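# Find leaked coffee packs and put them in tray

## Task

Of the five vacuum-sealed coffee packs, one or two have leaked; you can tell a leaked pack because it gives when squeezed across its two large flat faces. Every leaked pack must end up entirely inside a tray, and every intact pack must be left upright in its original spot. Nothing counts if the robot is still holding it there at the end.

## Robot and tools

Robot: two six-joint arms with parallel grippers, named left_arm and right_arm. The names are not image sides. left_arm sits on the +y side of the table. Base roots in the scene frame: left_arm at (+0.013, +0.322, 0) m, quat_wxyz (+0.996, 0, 0, -0.092); right_arm at (-0.030, -0.258, 0) m, quat_wxyz (+1.000, 0, 0, +0.005). Any mounting plates and the metal frame behind the arms are fixed obstacles.

Scene frame: origin on the table top midway between the arms, +x out over the table, +z up, metres. Each result has a state line giving each gripper's end_effector_position (m) and end_effector_quat_wxyz. That point lies between the finger pads, roughly 1 cm short of the fingertips. Fingers point along gripper +z and close along gripper y. Printed positions can be off, more so at long reach.

execute_actions takes "actions": a list holding nothing, one action or one wait, plus optional "pictures" (boolean).
- Empty list: no command; returns state and camera images.
- Action: {"rows": [...], "steps": n}, n from 6 to 15 (default 15), each step 1/30 s. Each row is 14 numbers in one list covering both arms: left_arm waist, shoulder, elbow, wrist pitch, wrist yaw, wrist roll, opening, then the same seven for right_arm. Every row must carry all 14 even if one arm stays still. Joint numbers are absolute target angles in radians (same form as the Joint positions line), not offsets. One row is used per step; if fewer rows than steps, the last repeats. Up to 15 rows.
- Wait: {"steps": n}, n up to 300, no new command; counted from the previous result, and your reply time is included.
Images come only with an empty list or "pictures": true.

Joint ranges per arm (rad): waist -2.880 to 2.880, shoulder 0.000 to 3.142, elbow 0.000 to 3.019, wrist pitch -1.693 to 1.571, wrist yaw -1.571 to 1.571, wrist roll -2.094 to 2.094. A call is refused, sending nothing, if a target exceeds a range end by over 0.019 and is further out than the joint's last reported angle. True ends may differ by up to 0.019; targets beyond are clipped and reported as "joint sent to its limit" (possibly about an earlier action). No such line does not prove there is room left.

Opening: from -1 (closed) to +1 (fully open, pad gap 0.094 m). grip_measured shows the measured opening on that same scale; each gripper may read up to about 1 mm off. To hold something, command an opening below grip_measured: about 0.03 lower for a firm hold, less for a light one. Pads push about 50 to 62 N at most, less on thin parts, with a brief spike on first contact. Squeezing a pack across its flat faces and watching how far grip_measured drops is a way to feel softness.

Motion: targets are kept within a fixed lead of the measured angle per step (waist 0.264, shoulder 0.32, elbow 0.276, wrist pitch 0.33, wrist yaw 0.186, wrist roll 0.522 rad), and targets that would move the gripper over 70 mm from its measured position in one step are scaled back, so distant targets take several actions. Arms keep heading to the last row while you think, until they settle or a step is HELD. Each result is taken 6 steps before the action ends; those steps run afterwards.

Result lines: Joint positions and Joint velocities give per arm the six joints (rad, rad/s) then the pad gap (m, m/s). Joint torques list the six joint drive outputs; they include offsets, friction and noise. "joint command not followed" means the clearance check altered or blocked targets on some steps; the rest of the row ran. HELD marks steps where your row was not sent, in whole or part. "too close" warnings count a plate and its half of the frame as part of that arm. MOTOR HOT appears from 85 °C; at 100 °C an OVER-TEMPERATURE FAULT makes that arm let go and drop, so avoid long heavy holds.

zoom_image: {"camera": name, "region": [x0, y0, x1, y1]} in pixels from the top-left of that camera's latest image, at most 504 by 504. Cameras: cam_head_left, cam_head_right, cam_high, cam_low, cam_left_wrist, cam_right_wrist (all 672x504). Calibrations (K, distortion, T_world_to_cam) are given; real cameras may deviate slightly, and wrist camera poses follow the reported joints.

read_manual: optional "section" ("licences"); returns licence text, moves nothing.

finished_scene: {"scene": current scene number}; ends the scene irreversibly and reports success. Call it only when soft packs rest in the tray and good packs stand in their original places, released. Replying without any tool call ends everything.

Avoid: knocking or placing anything off the table, tipping the good packs, dropping or slamming packs, pressing hard, and letting the two arms collide or push each other. Brief tugs on held items or pushes on loose ones may happen. Move smoothly.

Each tool is called after "Emit:" as name(argument=value, ...), one argument or row to a line, values as JSON.

## Session

Emit:
execute_actions(
  actions=[],
)

Scene clock: 0.00 s of 6600.00 s.
left_arm: end_effector_position=(+0.5289, +0.2265, +0.4814) grip_measured=+1.000 end_effector_quat_wxyz=(+0.701, +0.070, +0.708, -0.057) | right_arm: end_effector_position=(+0.4945, -0.2440, +0.4868) grip_measured=+1.000 end_effector_quat_wxyz=(+0.706, -0.007, +0.708, +0.019)
Joint positions: left_arm=[ 0.001  1.063  1.037  0.014 -0.004  0.017  0.094] | right_arm=[ 0.012  1.063  1.046  0.014 -0.015  0.017  0.094]
Joint velocities: left_arm=[-0.005 -0.015 -0.007  0.002 -0.051 -0.022  0.   ] | right_arm=[-0.015 -0.005 -0.017  0.012 -0.022  0.007  0.   ]
Joint torques (N m, as the arm reports them, + toward a larger angle): no reading

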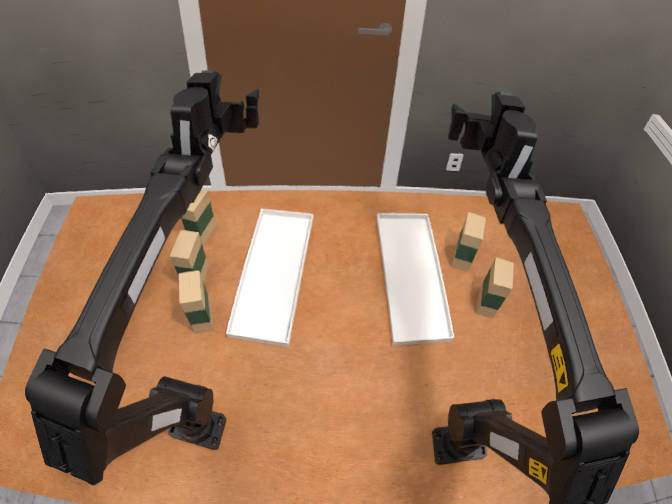

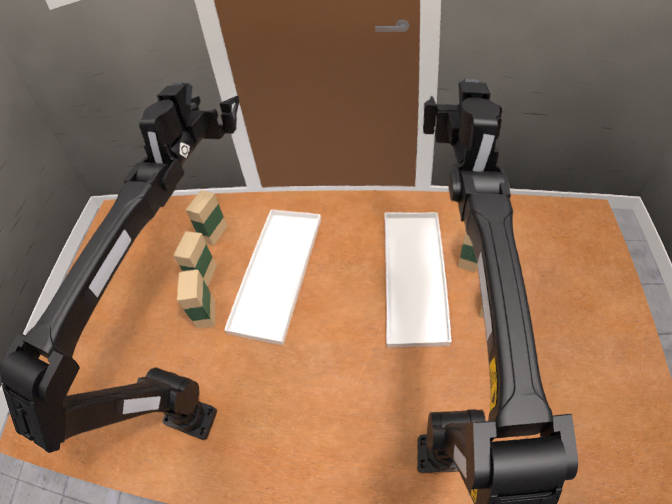

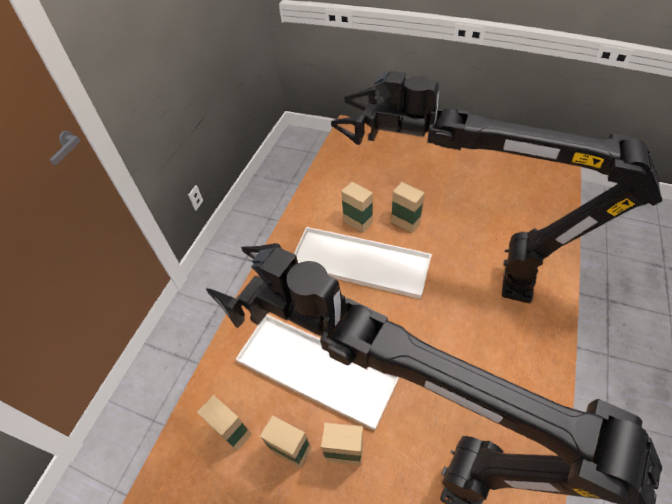

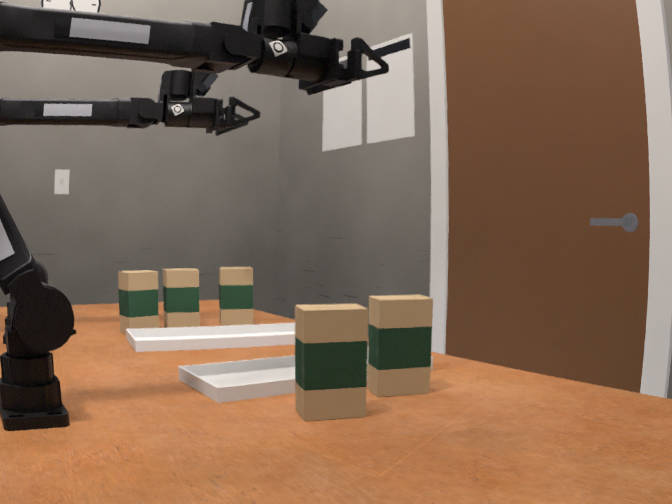

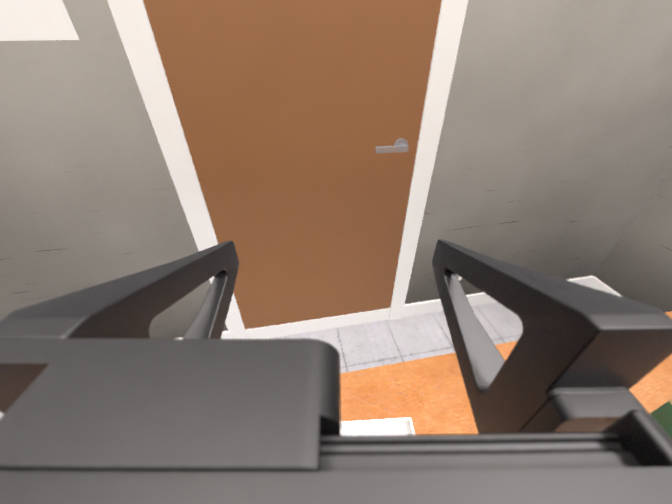

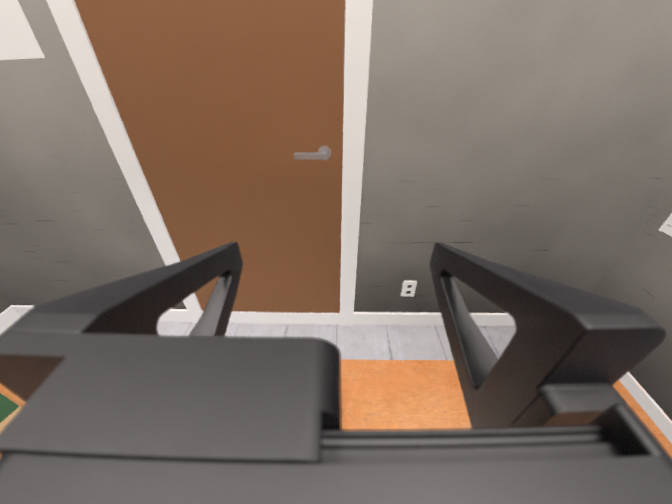

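Emit:
zoom_image(
  camera="cam_high",
  region=[180, 370, 400, 490],
)

Emit:
zoom_image(
  camera="cam_high",
  region=[310, 165, 450, 245],
)

Emit:
zoom_image(
  camera="cam_head_right",
  region=[140, 180, 280, 340],
)

Emit:
zoom_image(
  camera="cam_head_left",
  region=[420, 200, 540, 330],
)

Region (180, 370, 400, 490) of cam_high's 672x504 image, scaled by 2.291, with more detail than that image has; it fills the top 275 rows of this view, and the rest is white.

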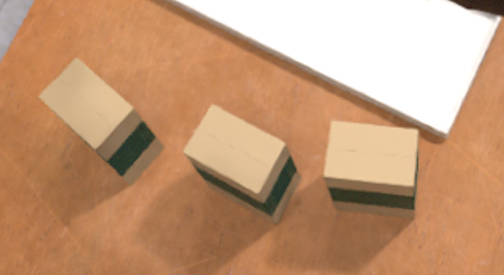

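Region (310, 165, 450, 245) of cam_high's 672x504 image, scaled by 3.600, with more detail than that image has; it fills the top 288 rows of this view, and the rest is white.

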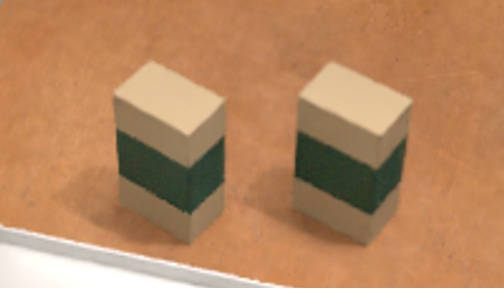

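Region (140, 180, 280, 340) of cam_head_right's 672x504 image, scaled by 3.150, with more detail than that image has; it fills the left 441 columns of this view, and the rest is white.

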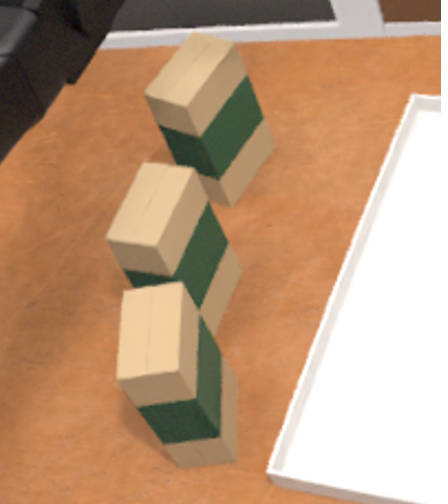

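Region (420, 200, 540, 330) of cam_head_left's 672x504 image, scaled by 3.877, with more detail than that image has; it fills the left 465 columns of this view, and the rest is white.

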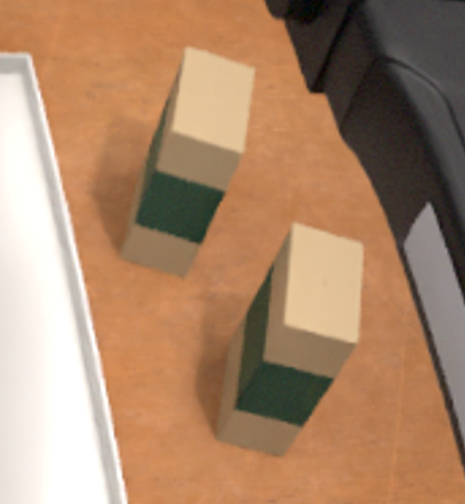

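Emit:
zoom_image(
  camera="cam_head_left",
  region=[400, 390, 520, 480],
)

Emit:
zoom_image(
  camera="cam_head_right",
  region=[130, 360, 250, 450],
)

Emit:
zoom_image(
  camera="cam_high",
  region=[470, 230, 570, 310],
)

Region (400, 390, 520, 480) of cam_head_left's 672x504 image, scaled by 4.200, with more detail than that image has; it fills the top 378 rows of this view, and the rest is white.

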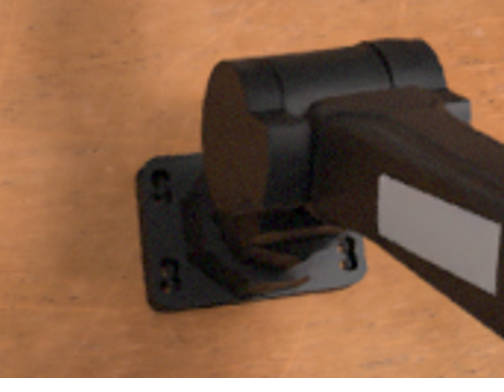

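Region (130, 360, 250, 450) of cam_head_right's 672x504 image, scaled by 4.200, with more detail than that image has; it fills the top 378 rows of this view, and the rest is white.

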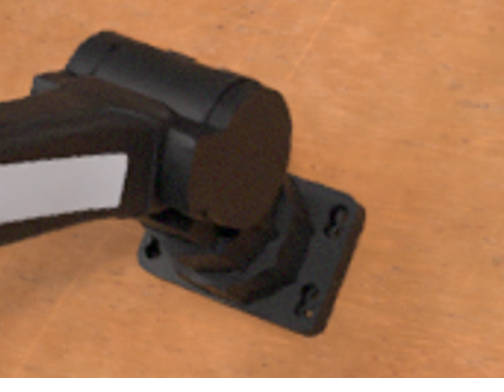

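Region (470, 230, 570, 310) of cam_high's 672x504 image, scaled by 5.040, with more detail than that image has; it fills the top 403 rows of this view, and the rest is white.

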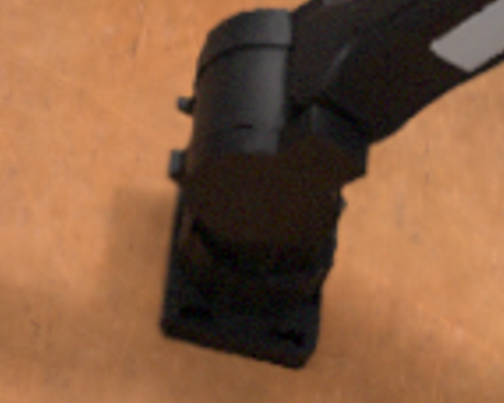

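Emit:
execute_actions(
  actions=[
    {"rows": [[0.254,1.096,1.010,-1.486,0,-0.17,1,-0.337,1.381,1.251,-1.441,0,-0.03,1]], "steps": 15},
  ],
)

Emit:
execute_actions(
  actions=[
    {"steps": 30},
  ],
  pictures=true,
)

Scene clock: 6.40 s of 6600.00 s.
left_arm: end_effector_position=(+0.4919, +0.3465, +0.3262) grip_measured=+1.000 end_effector_quat_wxyz=(+0.445, -0.071, +0.893, -0.012) | right_arm: end_effector_position=(+0.5245, -0.3752, +0.3648) grip_measured=+1.000 end_effector_quat_wxyz=(+0.530, +0.089, +0.842, -0.051)
Joint positions: left_arm=[ 0.236  1.078  1.022 -0.593 -0.001 -0.107  0.094] | right_arm=[-0.22   1.246  1.142 -0.342 -0.008  0.005  0.094]
Joint velocities: left_arm=[ 0.601  0.132 -0.061 -3.133 -0.051 -0.374  0.   ] | right_arm=[-0.991  0.845  0.335 -2.068 -0.022 -0.022  0.   ]
Joint torques (N m, as the arm reports them, + toward a larger angle): left_arm=[-0.59 -6.01  9.45  2.19  0.12 -0.17] | right_arm=[-0.38 -8.18 17.01  1.98  0.05 -0.22]
Steps of this call (steps 1 to 90: nothing new was sent; then 3.10 s passed at rest; steps 91 to 99: the first 9 steps of this action). Readings (joint positions):
91: left_arm=[0.008 1.063 1.036 -0.013 -0.000 0.006] | right_arm=[0.006 1.068 1.050 -0.005 -0.016 0.016]
92: left_arm=[0.024 1.060 1.037 -0.063 0.002 -0.009] | right_arm=[-0.008 1.079 1.064 -0.041 -0.016 0.015]
94: left_arm=[0.082 1.061 1.031 -0.174 0.002 -0.036] | right_arm=[-0.059 1.119 1.092 -0.109 -0.016 0.012]
98: left_arm=[0.213 1.074 1.023 -0.490 0.000 -0.094] | right_arm=[-0.187 1.218 1.131 -0.279 -0.010 0.007]
99: the state above

Scene clock: 7.40 s of 6600.00 s.
left_arm: end_effector_position=(+0.3000, +0.3446, +0.2140) grip_measured=+1.000 end_effector_quat_wxyz=(-0.003, -0.118, +0.993, +0.001) | right_arm: end_effector_position=(+0.3331, -0.3834, +0.1949) grip_measured=+1.000 end_effector_quat_wxyz=(-0.027, +0.156, +0.987, +0.004)
Joint positions: left_arm=[ 0.264  1.098  0.996 -1.475 -0.001 -0.158  0.094] | right_arm=[-0.341  1.397  1.2   -1.427  0.002 -0.016  0.094]
Joint velocities: left_arm=[-0.005 -0.005  0.007  0.007 -0.066  0.022  0.   ] | right_arm=[ 0.005 -0.005  0.002 -0.007 -0.007  0.022  0.   ]
Joint torques (N m, as the arm reports them, + toward a larger angle): left_arm=[-0.64 -5.21 10.13 -0.43  0.07 -0.23] | right_arm=[  1.07 -12.64  15.18   0.21  -0.15  -0.23]
Kept back: nothing.
Steps of this call (steps 1 to 6: the last 6 steps of your previous action; steps 7 to 30: the robot went on to your last target). Readings (joint positions):
1: left_arm=[0.253 1.082 1.019 -0.699 -0.002 -0.118] | right_arm=[-0.254 1.276 1.156 -0.422 -0.006 0.002]
2: left_arm=[0.262 1.086 1.015 -0.804 -0.002 -0.127] | right_arm=[-0.286 1.307 1.174 -0.519 -0.003 -0.001]
4: left_arm=[0.264 1.093 1.007 -1.017 -0.002 -0.138] | right_arm=[-0.338 1.360 1.198 -0.723 0.001 -0.006]
8: left_arm=[0.264 1.098 0.997 -1.391 -0.001 -0.150] | right_arm=[-0.365 1.402 1.200 -1.141 0.002 -0.011]
30: the state above
All arms were judged still, so your last target was given up. Only a new action makes them travel on or press farther. Fingers that are still opening or closing keep moving.
camera_calibration (this result's frames):
cam_left_wrist: T_world_to_cam=[[0.227809, -0.973701, -0.00294191, 0.268675], [-0.778015, -0.183841, 0.600745, 0.173633], [-0.585487, -0.134566, -0.799435, 0.516236], [0, 0, 0, 1]] pos_world=[0.376131, 0.362998, 0.309178]
cam_right_wrist: T_world_to_cam=[[-0.306089, -0.951982, 0.0063895, -0.268965], [-0.742748, 0.243002, 0.62392, 0.2226], [-0.595513, 0.186229, -0.781462, 0.548875], [0, 0, 0, 1]] pos_world=[0.409871, -0.412358, 0.291759]

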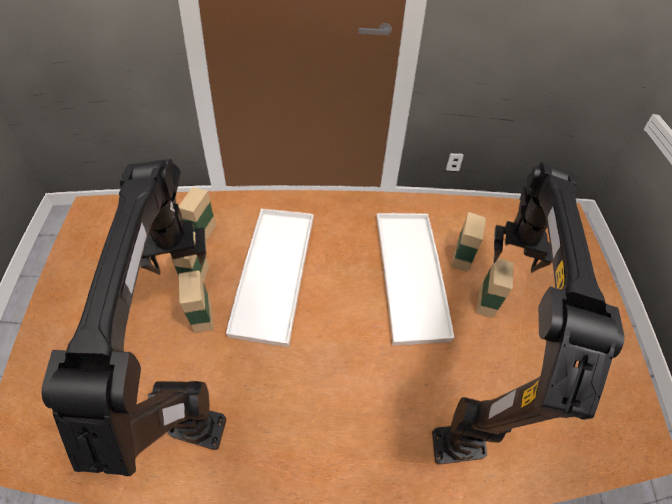

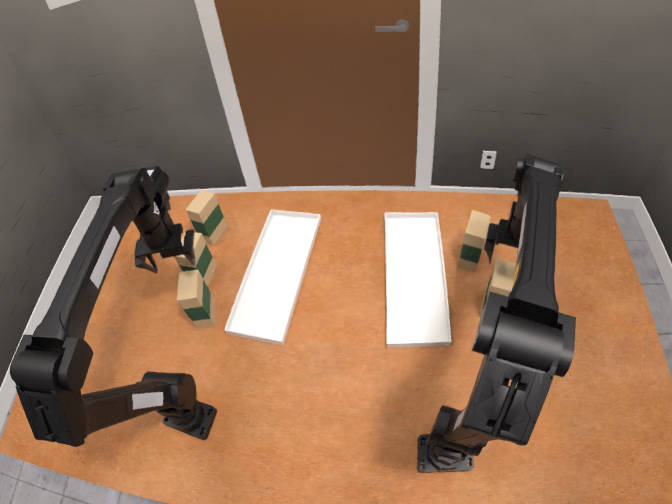

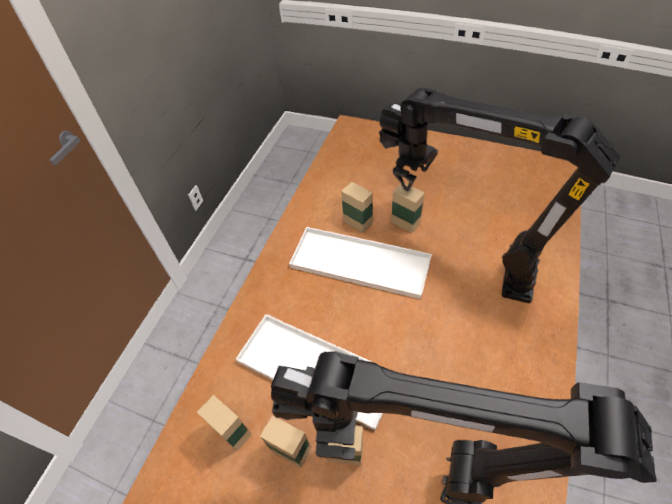

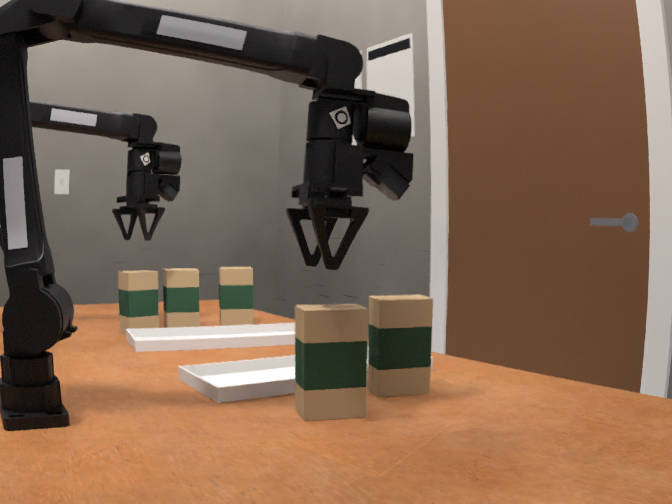

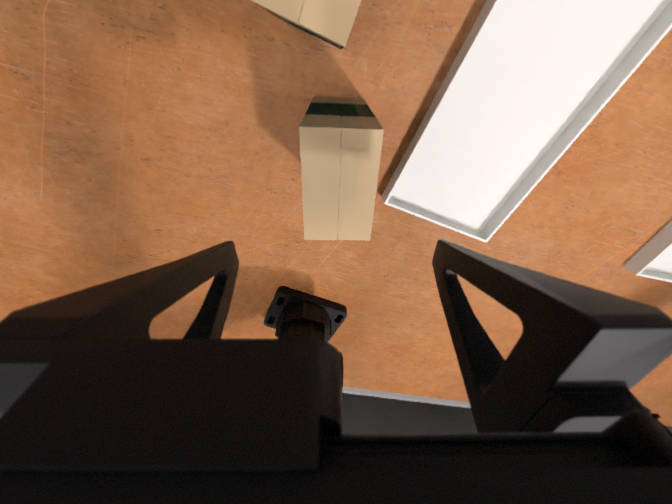

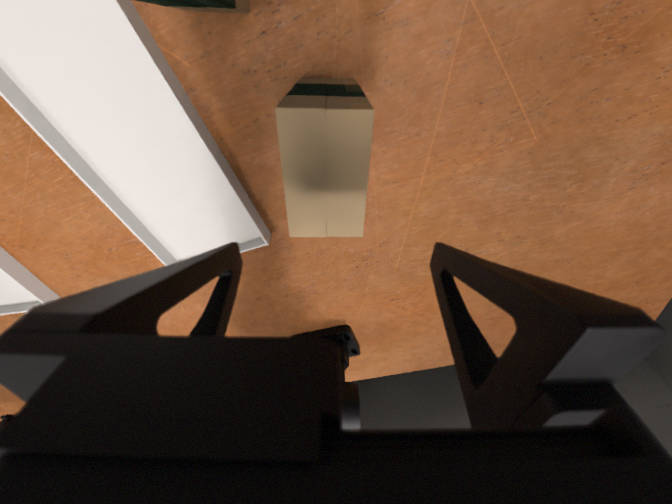

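Emit:
execute_actions(
  actions=[
    {"rows": [[0.257,1.105,0.98,-1.44,0,-0.165,1,-0.332,1.385,1.21,-1.40,0,-0.02,1],[0.255,1.112,0.95,-1.40,0,-0.16,1,-0.328,1.39,1.19,-1.36,0,-0.02,1],[0.253,1.119,0.92,-1.365,0,-0.155,1,-0.325,1.395,1.17,-1.33,0,-0.02,1],[0.251,1.126,0.89,-1.325,0,-0.15,1,-0.322,1.40,1.145,-1.29,0,-0.02,1],[0.250,1.132,0.865,-1.288,0,-0.15,1,-0.320,1.405,1.125,-1.253,0,-0.02,1]], "steps": 15},
  ],
)

Emit:
execute_actions(
  actions=[
    {"steps": 12},
  ],
  pictures=true,
)

Scene clock: 9.87 s of 6600.00 s.
left_arm: end_effector_position=(+0.2977, +0.3444, +0.1541) grip_measured=+1.000 end_effector_quat_wxyz=(-0.005, -0.118, +0.993, +0.001) | right_arm: end_effector_position=(+0.3479, -0.3830, +0.1685) grip_measured=+1.000 end_effector_quat_wxyz=(+0.014, +0.150, +0.989, -0.003)
Joint positions: left_arm=[ 0.264  1.125  0.856 -1.311 -0.001 -0.158  0.094] | right_arm=[-0.328  1.397  1.129 -1.275  0.002 -0.016  0.094]
Joint velocities: left_arm=[-0.015  0.2   -0.178  0.11   0.007 -0.022  0.   ] | right_arm=[ 0.024 -0.005 -0.173  0.056  0.037  0.037  0.   ]
Joint torques (N m, as the arm reports them, + toward a larger angle): left_arm=[-0.59 -5.85 10.55  0.87  0.05  0.02] | right_arm=[  1.11 -10.37  11.31   1.53  -0.14  -0.12]
Steps of this call (steps 1 to 65: nothing new was sent; steps 66 to 74: the first 9 steps of this action). Readings (joint positions):
66: left_arm=[0.264 1.098 0.994 -1.471 -0.001 -0.158] | right_arm=[-0.341 1.397 1.200 -1.426 0.002 -0.016]
67: left_arm=[0.264 1.098 0.988 -1.457 -0.001 -0.158] | right_arm=[-0.341 1.397 1.199 -1.416 0.002 -0.016]
69: left_arm=[0.264 1.098 0.954 -1.400 -0.001 -0.158] | right_arm=[-0.339 1.397 1.189 -1.368 0.002 -0.016]
73: left_arm=[0.264 1.117 0.865 -1.315 -0.001 -0.158] | right_arm=[-0.330 1.397 1.137 -1.278 0.002 -0.016]
74: the state above

Scene clock: 10.27 s of 6600.00 s.
left_arm: end_effector_position=(+0.2990, +0.3445, +0.1500) grip_measured=+1.000 end_effector_quat_wxyz=(-0.006, -0.118, +0.993, +0.001) | right_arm: end_effector_position=(+0.3478, -0.3823, +0.1666) grip_measured=+1.000 end_effector_quat_wxyz=(+0.014, +0.149, +0.989, -0.003)
Joint positions: left_arm=[ 0.264  1.134  0.851 -1.3   -0.001 -0.158  0.094] | right_arm=[-0.327  1.397  1.124 -1.269  0.002 -0.016  0.094]
Joint velocities: left_arm=[-0.005  0.015  0.002  0.007  0.022  0.037  0.   ] | right_arm=[-0.005 -0.005  0.022  0.017 -0.051  0.022  0.   ]
Joint torques (N m, as the arm reports them, + toward a larger angle): left_arm=[-0.58 -6.1   9.9   0.71  0.03 -0.02] | right_arm=[  1.16 -10.75  10.88   1.46  -0.15  -0.13]
Kept back: nothing.
Steps of this call (steps 1 to 6: the last 6 steps of your previous action; steps 7 to 12: the robot went on to your last target). Readings (joint positions):
1: left_arm=[0.264 1.131 0.852 -1.308 -0.001 -0.158] | right_arm=[-0.327 1.397 1.126 -1.274 0.002 -0.016]
2: left_arm=[0.264 1.134 0.851 -1.306 -0.001 -0.158] | right_arm=[-0.327 1.397 1.124 -1.274 0.002 -0.016]
4: left_arm=[0.264 1.134 0.851 -1.302 -0.001 -0.158] | right_arm=[-0.327 1.397 1.124 -1.270 0.002 -0.016]
8: left_arm=[0.264 1.134 0.851 -1.300 -0.001 -0.158] | right_arm=[-0.327 1.397 1.124 -1.269 0.002 -0.016]
12: the state above
camera_calibration (this result's frames):
cam_left_wrist: T_world_to_cam=[[0.22779, -0.973703, -0.00380177, 0.268782], [-0.774576, -0.183569, 0.605256, 0.20943], [-0.590038, -0.134927, -0.796022, 0.465431], [0, 0, 0, 1]] pos_world=[0.375615, 0.362957, 0.244756]
cam_right_wrist: T_world_to_cam=[[-0.292822, -0.956134, 0.00797672, -0.269745], [-0.792683, 0.247413, 0.557172, 0.281131], [-0.534705, 0.15683, -0.830359, 0.511075], [0, 0, 0, 1]] pos_world=[0.417135, -0.407619, 0.269888]

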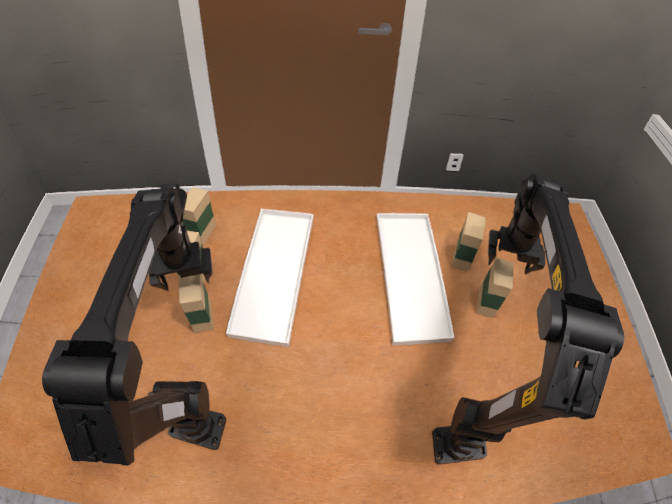

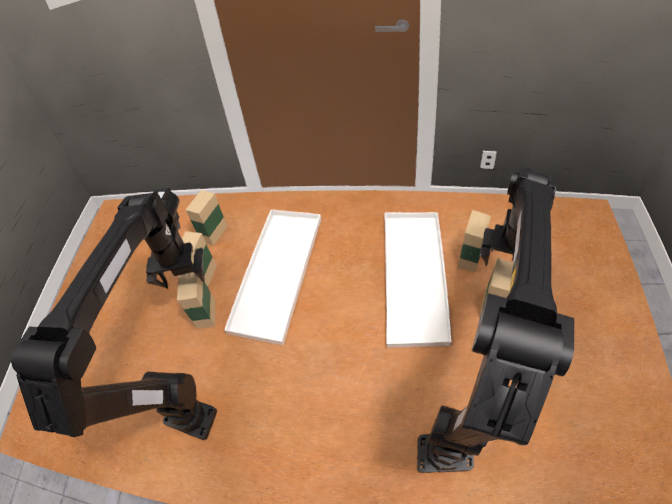

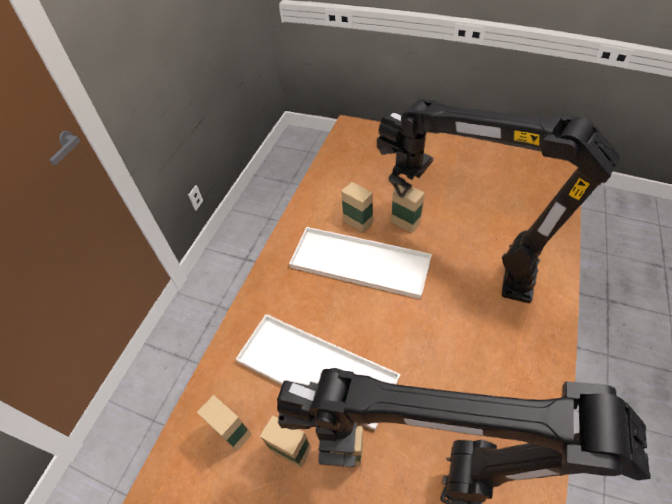

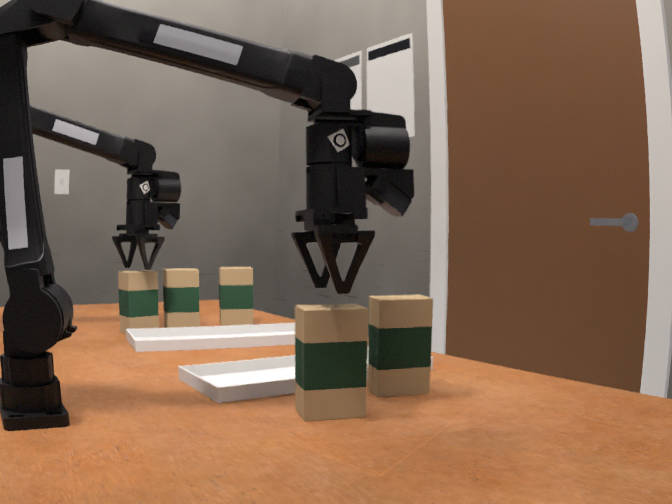

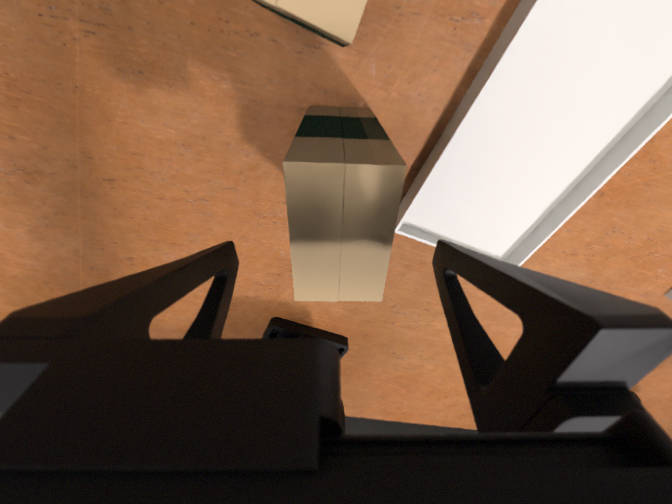

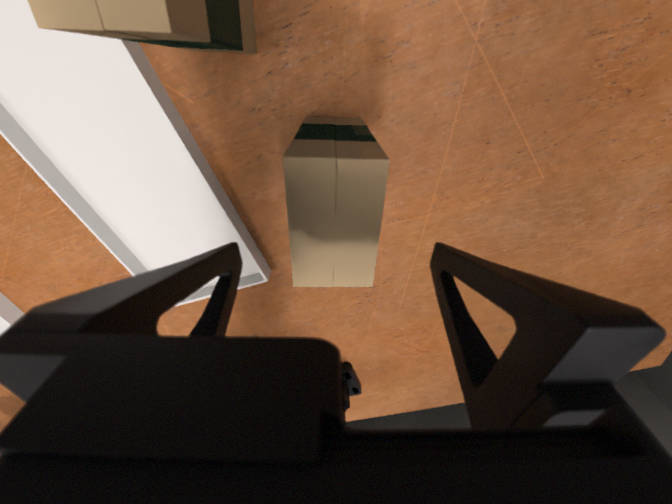

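Emit:
execute_actions(
  actions=[
    {"rows": [[0.246,1.142,0.847,-1.257,0,-0.14,1,-0.320,1.418,1.106,-1.225,0,-0.02,1],[0.243,1.152,0.829,-1.227,0,-0.135,1,-0.320,1.430,1.088,-1.197,0,-0.02,1],[0.241,1.163,0.811,-1.196,0,-0.13,1,-0.320,1.442,1.069,-1.169,0,-0.02,1],[0.240,1.174,0.793,-1.166,0,-0.13,1,-0.320,1.454,1.050,-1.141,0,-0.02,1],[0.240,1.186,0.775,-1.135,0,-0.13,1,-0.320,1.467,1.031,-1.113,0,-0.02,1],[0.240,1.198,0.757,-1.104,0,-0.13,1,-0.320,1.480,1.012,-1.085,0,-0.02,1],[0.240,1.209,0.740,-1.074,0,-0.13,1,-0.320,1.492,0.994,-1.058,0,-0.02,1]], "steps": 15},
  ],
)

Emit:
execute_actions(
  actions=[
    {"steps": 12},
  ],
  pictures=true,
)

Scene clock: 10.93 s of 6600.00 s.
left_arm: end_effector_position=(+0.3085, +0.3433, +0.1000) grip_measured=+1.000 end_effector_quat_wxyz=(+0.015, -0.108, +0.994, +0.000) | right_arm: end_effector_position=(+0.3507, -0.3833, +0.1099) grip_measured=+1.000 end_effector_quat_wxyz=(+0.025, +0.149, +0.988, -0.005)
Joint positions: left_arm=[ 0.257  1.187  0.751 -1.105 -0.001 -0.145  0.094] | right_arm=[-0.327  1.445  1.014 -1.09   0.002 -0.016  0.094]
Joint velocities: left_arm=[-0.005  0.386 -0.374  0.295  0.066  0.051  0.   ] | right_arm=[-0.005  0.474 -0.413  0.276 -0.081  0.007  0.   ]
Joint torques (N m, as the arm reports them, + toward a larger angle): left_arm=[-0.58 -5.96  9.43  0.74  0.06  0.04] | right_arm=[  1.11 -10.01  10.55   1.36  -0.15  -0.12]
Steps of this call (steps 1 to 11: the robot went on to your last target; steps 12 to 20: the first 9 steps of this action). Readings (joint positions):
12: left_arm=[0.264 1.134 0.851 -1.295 -0.001 -0.157] | right_arm=[-0.327 1.397 1.123 -1.264 0.002 -0.016]
13: left_arm=[0.264 1.134 0.848 -1.280 -0.001 -0.155] | right_arm=[-0.327 1.397 1.118 -1.250 0.002 -0.016]
15: left_arm=[0.262 1.137 0.831 -1.231 -0.001 -0.151] | right_arm=[-0.327 1.398 1.098 -1.204 0.002 -0.016]
19: left_arm=[0.257 1.173 0.765 -1.119 -0.001 -0.145] | right_arm=[-0.327 1.430 1.029 -1.103 0.002 -0.016]
20: the state above

Scene clock: 11.33 s of 6600.00 s.
left_arm: end_effector_position=(+0.3032, +0.3429, +0.0851) grip_measured=+1.000 end_effector_quat_wxyz=(-0.000, -0.107, +0.994, +0.001) | right_arm: end_effector_position=(+0.3426, -0.3806, +0.0835) grip_measured=+1.000 end_effector_quat_wxyz=(-0.002, +0.149, +0.989, -0.001)
Joint positions: left_arm=[ 0.257  1.214  0.729 -1.086 -0.001 -0.142  0.094] | right_arm=[-0.327  1.49   0.987 -1.072  0.002 -0.016  0.094]
Joint velocities: left_arm=[ 0.005 -0.015 -0.012  0.002 -0.007 -0.007  0.   ] | right_arm=[-0.005  0.005 -0.007  0.027  0.007  0.022  0.   ]
Joint torques (N m, as the arm reports them, + toward a larger angle): left_arm=[-0.75 -6.46  9.04  0.63  0.05  0.02] | right_arm=[  1.16 -11.74  10.38   1.31  -0.15  -0.13]
Kept back: nothing.
Steps of this call (steps 1 to 6: the last 6 steps of your previous action; steps 7 to 12: the robot went on to your last target). Readings (joint positions):
1: left_arm=[0.257 1.200 0.740 -1.098 -0.001 -0.144] | right_arm=[-0.327 1.459 1.003 -1.084 0.002 -0.016]
2: left_arm=[0.257 1.208 0.734 -1.094 -0.001 -0.144] | right_arm=[-0.327 1.472 0.996 -1.080 0.002 -0.016]
4: left_arm=[0.257 1.214 0.729 -1.091 -0.001 -0.143] | right_arm=[-0.327 1.488 0.988 -1.078 0.002 -0.016]
8: left_arm=[0.257 1.214 0.729 -1.086 -0.001 -0.142] | right_arm=[-0.327 1.490 0.987 -1.073 0.002 -0.016]
12: the state above
camera_calibration (this result's frames):
cam_left_wrist: T_world_to_cam=[[0.20548, -0.978659, -0.0020239, 0.274265], [-0.785654, -0.166189, 0.595927, 0.24986], [-0.583545, -0.120861, -0.803036, 0.409777], [0, 0, 0, 1]] pos_world=[0.379072, 0.359462, 0.180723]
cam_right_wrist: T_world_to_cam=[[-0.292583, -0.956212, 0.00735362, -0.269038], [-0.774887, 0.241593, 0.584108, 0.312299], [-0.560308, 0.165202, -0.811643, 0.449457], [0, 0, 0, 1]] pos_world=[0.415114, -0.406958, 0.184361]

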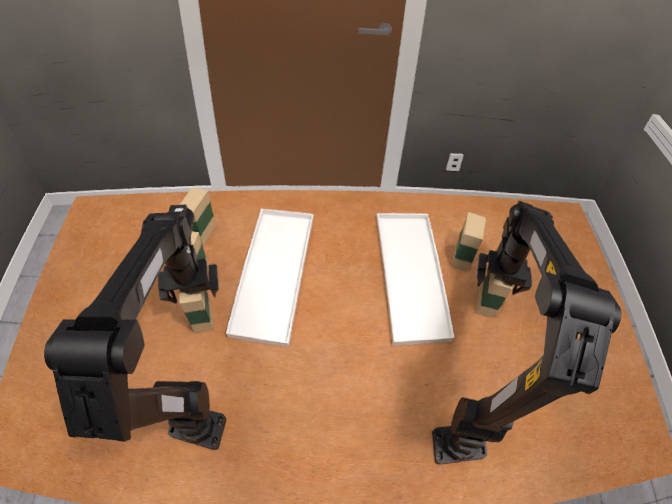

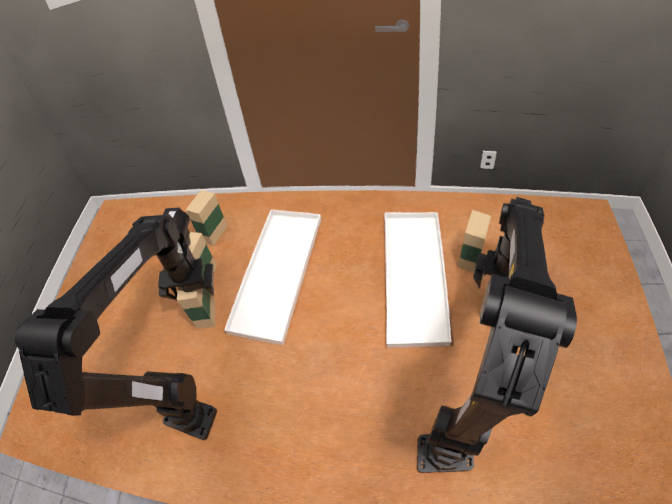

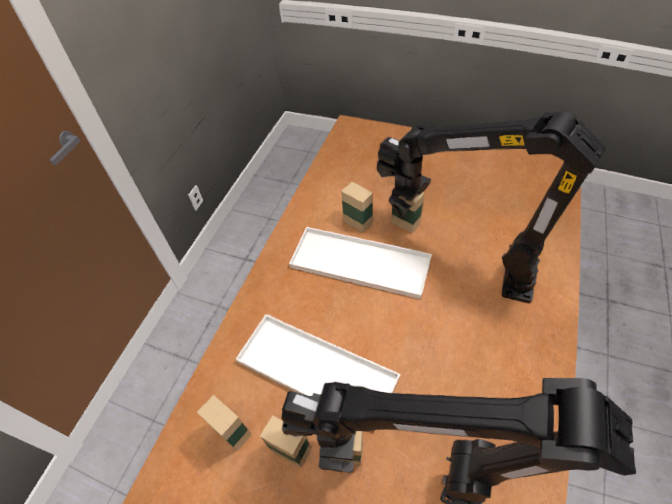

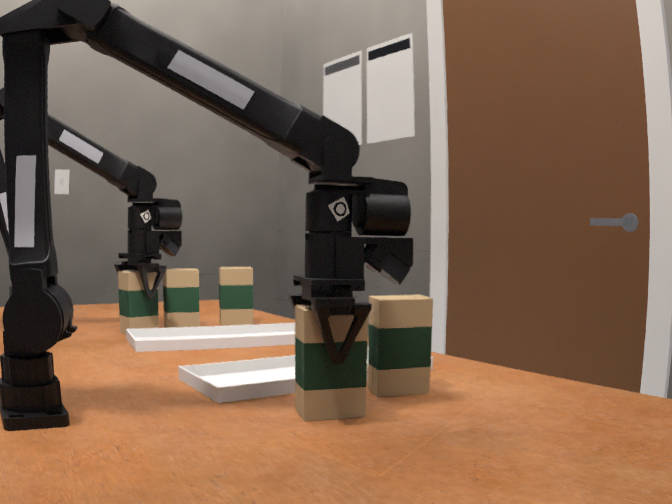

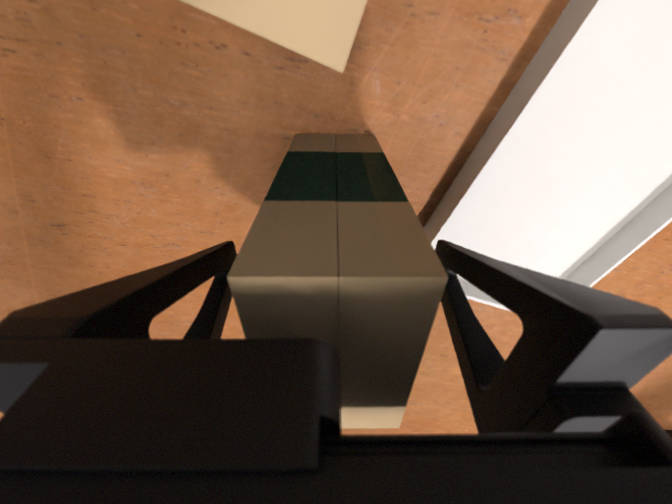

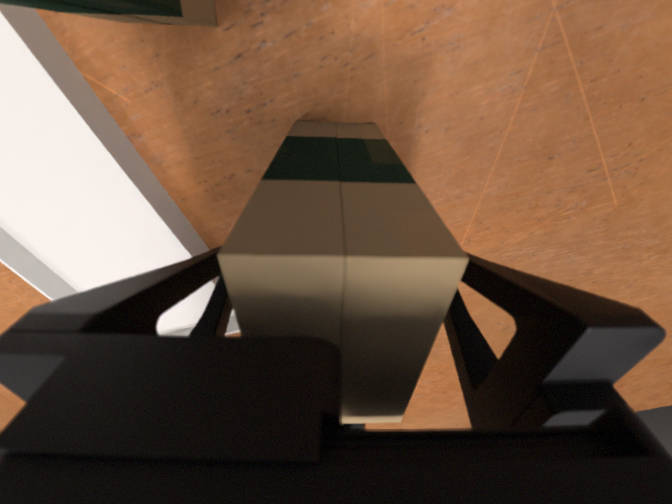

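Emit:
execute_actions(
  actions=[
    {"rows": [[0.240,1.209,0.740,-1.074,0,-0.13,0.7,-0.320,1.492,0.994,-1.058,0,-0.02,0.7],[0.240,1.209,0.740,-1.074,0,-0.13,0.5,-0.320,1.492,0.994,-1.058,0,-0.02,0.5],[0.240,1.209,0.740,-1.074,0,-0.13,0.35,-0.320,1.492,0.994,-1.058,0,-0.02,0.35],[0.240,1.209,0.740,-1.074,0,-0.13,0.25,-0.320,1.492,0.994,-1.058,0,-0.02,0.25],[0.240,1.209,0.740,-1.074,0,-0.13,0.2,-0.320,1.492,0.994,-1.058,0,-0.02,0.2],[0.240,1.209,0.740,-1.074,0,-0.13,0.17,-0.320,1.492,0.994,-1.058,0,-0.02,0.17],[0.240,1.209,0.740,-1.074,0,-0.13,0.15,-0.320,1.492,0.994,-1.058,0,-0.02,0.15],[0.240,1.209,0.740,-1.074,0,-0.13,0.13,-0.320,1.492,0.994,-1.058,0,-0.02,0.13],[0.240,1.209,0.740,-1.074,0,-0.13,0.11,-0.320,1.492,0.994,-1.058,0,-0.02,0.11],[0.240,1.209,0.740,-1.074,0,-0.13,0.09,-0.320,1.492,0.994,-1.058,0,-0.02,0.09],[0.240,1.209,0.740,-1.074,0,-0.13,0.07,-0.320,1.492,0.994,-1.058,0,-0.02,0.07],[0.240,1.209,0.740,-1.074,0,-0.13,0.05,-0.320,1.492,0.994,-1.058,0,-0.02,0.05],[0.240,1.209,0.740,-1.074,0,-0.13,0.03,-0.320,1.492,0.994,-1.058,0,-0.02,0.03],[0.240,1.209,0.740,-1.074,0,-0.13,0.01,-0.320,1.492,0.994,-1.058,0,-0.02,0.01],[0.240,1.209,0.740,-1.074,0,-0.13,0.0,-0.320,1.492,0.994,-1.058,0,-0.02,0.0]], "steps": 15},
  ],
)

Emit:
execute_actions(
  actions=[
    {"steps": 15},
  ],
)

Scene clock: 12.30 s of 6600.00 s.
left_arm: end_effector_position=(+0.3032, +0.3429, +0.0851) grip_measured=+0.121 end_effector_quat_wxyz=(-0.000, -0.107, +0.994, +0.001) | right_arm: end_effector_position=(+0.3426, -0.3806, +0.0835) grip_measured=+0.122 end_effector_quat_wxyz=(-0.002, +0.149, +0.989, -0.001)
Joint positions: left_arm=[ 0.257  1.214  0.729 -1.086 -0.001 -0.142  0.053] | right_arm=[-0.327  1.49   0.987 -1.072  0.002 -0.016  0.053]
Joint velocities: left_arm=[-0.005 -0.015  0.002  0.007 -0.022  0.037 -0.021] | right_arm=[-0.015  0.005 -0.007  0.012 -0.081  0.022 -0.021]
Joint torques (N m, as the arm reports them, + toward a larger angle): left_arm=[-0.69 -6.43  8.9   0.82  0.06  0.02] | right_arm=[  1.22 -11.66  10.41   1.31  -0.08  -0.13]
Steps of this call (steps 1 to 20: the robot went on to your last target; steps 21 to 29: the first 9 steps of this action). Readings (joint positions):
21: left_arm=[0.257 1.214 0.729 -1.086 -0.001 -0.142] | right_arm=[-0.327 1.490 0.987 -1.072 0.002 -0.016]
22: left_arm=[0.257 1.214 0.729 -1.086 -0.001 -0.142] | right_arm=[-0.327 1.490 0.987 -1.072 0.002 -0.016]
24: left_arm=[0.257 1.214 0.729 -1.086 -0.001 -0.142] | right_arm=[-0.327 1.490 0.987 -1.072 0.002 -0.016]
28: left_arm=[0.257 1.214 0.729 -1.086 -0.001 -0.142] | right_arm=[-0.327 1.490 0.987 -1.072 0.002 -0.016]
29: the state above

Scene clock: 12.80 s of 6600.00 s.
left_arm: end_effector_position=(+0.3033, +0.3428, +0.0851) grip_measured=+0.061 end_effector_quat_wxyz=(+0.000, -0.106, +0.994, +0.000) | right_arm: end_effector_position=(+0.3427, -0.3803, +0.0835) grip_measured=+0.074 end_effector_quat_wxyz=(-0.002, +0.149, +0.989, +0.000)
Joint positions: left_arm=[ 0.257  1.214  0.729 -1.085 -0.001 -0.141  0.05 ] | right_arm=[-0.327  1.49   0.987 -1.072 -0.    -0.016  0.05 ]
Joint velocities: left_arm=[ 0.005  0.015  0.002  0.002 -0.022 -0.007 -0.   ] | right_arm=[-0.005 -0.005  0.002 -0.012  0.081 -0.022  0.   ]
Joint torques (N m, as the arm reports them, + toward a larger angle): left_arm=[-0.87 -7.11  9.15  0.81  0.03  0.03] | right_arm=[  1.16 -11.74  10.4    1.32  -0.07  -0.12]
Kept back: nothing.
Steps of this call (steps 1 to 6: the last 6 steps of your previous action; steps 7 to 15: the robot went on to your last target). Readings (joint positions):
1: left_arm=[0.257 1.214 0.729 -1.086 -0.001 -0.142] | right_arm=[-0.327 1.490 0.987 -1.072 0.001 -0.016]
2: left_arm=[0.257 1.214 0.729 -1.085 -0.001 -0.142] | right_arm=[-0.327 1.490 0.987 -1.072 -0.000 -0.016]
4: left_arm=[0.257 1.214 0.729 -1.085 -0.001 -0.141] | right_arm=[-0.327 1.490 0.987 -1.072 -0.000 -0.016]
8: left_arm=[0.257 1.214 0.729 -1.085 -0.001 -0.141] | right_arm=[-0.327 1.490 0.987 -1.072 -0.000 -0.016]
15: the state above
All arms were judged still, so your last target was given up. Only a new action makes them travel on or press farther. Fingers that are still opening or closing keep moving.

Emit:
execute_actions(
  actions=[
    {"rows": [[0.240,1.209,0.740,-1.074,0,-0.13,0.2,-0.320,1.492,0.994,-1.058,0,-0.02,0.2],[0.240,1.209,0.740,-1.074,0,-0.13,0.5,-0.320,1.492,0.994,-1.058,0,-0.02,0.5],[0.240,1.205,0.750,-1.085,0,-0.13,0.8,-0.320,1.485,1.01,-1.07,0,-0.02,0.8],[0.240,1.195,0.765,-1.10,0,-0.13,1,-0.320,1.475,1.03,-1.085,0,-0.02,1],[0.240,1.18,0.79,-1.13,0,-0.13,1,-0.320,1.46,1.055,-1.11,0,-0.02,1],[0.240,1.167,0.815,-1.165,0,-0.13,1,-0.320,1.447,1.078,-1.145,0,-0.02,1],[0.240,1.154,0.84,-1.20,0,-0.13,1,-0.320,1.435,1.10,-1.18,0,-0.02,1],[0.240,1.141,0.865,-1.24,0,-0.13,1,-0.320,1.423,1.125,-1.215,0,-0.02,1],[0.240,1.129,0.89,-1.28,0,-0.13,1,-0.320,1.412,1.15,-1.25,0,-0.02,1],[0.240,1.119,0.92,-1.32,0,-0.13,1,-0.320,1.402,1.175,-1.285,0,-0.02,1],[0.240,1.11,0.95,-1.36,0,-0.13,1,-0.320,1.392,1.20,-1.32,0,-0.02,1],[0.240,1.10,0.98,-1.40,0,-0.13,1,-0.320,1.384,1.23,-1.36,0,-0.02,1],[0.240,1.095,1.00,-1.43,0,-0.13,1,-0.320,1.378,1.255,-1.39,0,-0.02,1],[0.240,1.095,1.01,-1.45,0,-0.13,1,-0.320,1.375,1.27,-1.41,0,-0.02,1]], "steps": 15},
  ],
)

Emit:
execute_actions(
  actions=[
    {"steps": 10},
  ],
)

Scene clock: 13.97 s of 6600.00 s.
left_arm: end_effector_position=(+0.2957, +0.3423, +0.1098) grip_measured=+1.000 end_effector_quat_wxyz=(-0.019, -0.106, +0.994, +0.001) | right_arm: end_effector_position=(+0.3388, -0.3790, +0.1040) grip_measured=+1.000 end_effector_quat_wxyz=(-0.023, +0.149, +0.989, +0.004)
Joint positions: left_arm=[ 0.257  1.185  0.777 -1.2   -0.001 -0.141  0.094] | right_arm=[-0.327  1.48   1.035 -1.172 -0.    -0.016  0.094]
Joint velocities: left_arm=[-0.005 -0.337  0.603 -1.062 -0.037  0.022  0.   ] | right_arm=[ 0.005 -0.21   0.54  -0.867  0.051 -0.037  0.   ]
Joint torques (N m, as the arm reports them, + toward a larger angle): left_arm=[-0.59 -8.73 14.67  0.12  0.05  0.06] | right_arm=[  1.06 -15.77  16.2    0.65  -0.09  -0.12]
Steps of this call (steps 1 to 26: nothing new was sent; steps 27 to 35: the first 9 steps of this action). Readings (joint positions):
27: left_arm=[0.257 1.214 0.729 -1.085 -0.001 -0.141] | right_arm=[-0.327 1.490 0.987 -1.072 -0.000 -0.016]
28: left_arm=[0.257 1.214 0.729 -1.085 -0.001 -0.141] | right_arm=[-0.327 1.490 0.987 -1.072 -0.000 -0.016]
30: left_arm=[0.257 1.214 0.729 -1.086 -0.001 -0.141] | right_arm=[-0.327 1.490 0.987 -1.072 -0.000 -0.016]
34: left_arm=[0.257 1.195 0.758 -1.166 -0.001 -0.141] | right_arm=[-0.327 1.485 1.018 -1.143 -0.000 -0.016]
35: the state above

Scene clock: 14.30 s of 6600.00 s.
left_arm: end_effector_position=(+0.3078, +0.3431, +0.2166) grip_measured=+1.000 end_effector_quat_wxyz=(+0.024, -0.106, +0.994, -0.000) | right_arm: end_effector_position=(+0.3544, -0.3841, +0.2183) grip_measured=+1.000 end_effector_quat_wxyz=(+0.024, +0.149, +0.988, -0.004)
Joint positions: left_arm=[ 0.257  1.08   0.99  -1.432 -0.001 -0.141  0.094] | right_arm=[-0.327  1.374  1.24  -1.388 -0.    -0.016  0.094]
Joint velocities: left_arm=[ 0.005 -0.063  0.007 -0.105 -0.037  0.007  0.   ] | right_arm=[-0.005 -0.288  0.198 -0.071 -0.037  0.095  0.   ]
Joint torques (N m, as the arm reports them, + toward a larger angle): left_arm=[-0.91 -3.46 10.76 -0.18  0.01  0.04] | right_arm=[ 1.25 -9.98 12.75  0.29 -0.08 -0.12]
Kept back: nothing.
Steps of this call (steps 1 to 6: the last 6 steps of your previous action; steps 7 to 10: the robot went on to your last target). Readings (joint positions):
1: left_arm=[0.257 1.172 0.801 -1.237 -0.001 -0.141] | right_arm=[-0.327 1.472 1.054 -1.201 -0.000 -0.016]
2: left_arm=[0.257 1.159 0.828 -1.273 -0.001 -0.141] | right_arm=[-0.327 1.463 1.076 -1.230 -0.000 -0.016]
4: left_arm=[0.257 1.133 0.892 -1.346 -0.001 -0.141] | right_arm=[-0.327 1.442 1.123 -1.290 -0.000 -0.016]
8: left_arm=[0.257 1.090 0.984 -1.424 -0.001 -0.141] | right_arm=[-0.327 1.396 1.217 -1.378 -0.000 -0.016]
10: the state above


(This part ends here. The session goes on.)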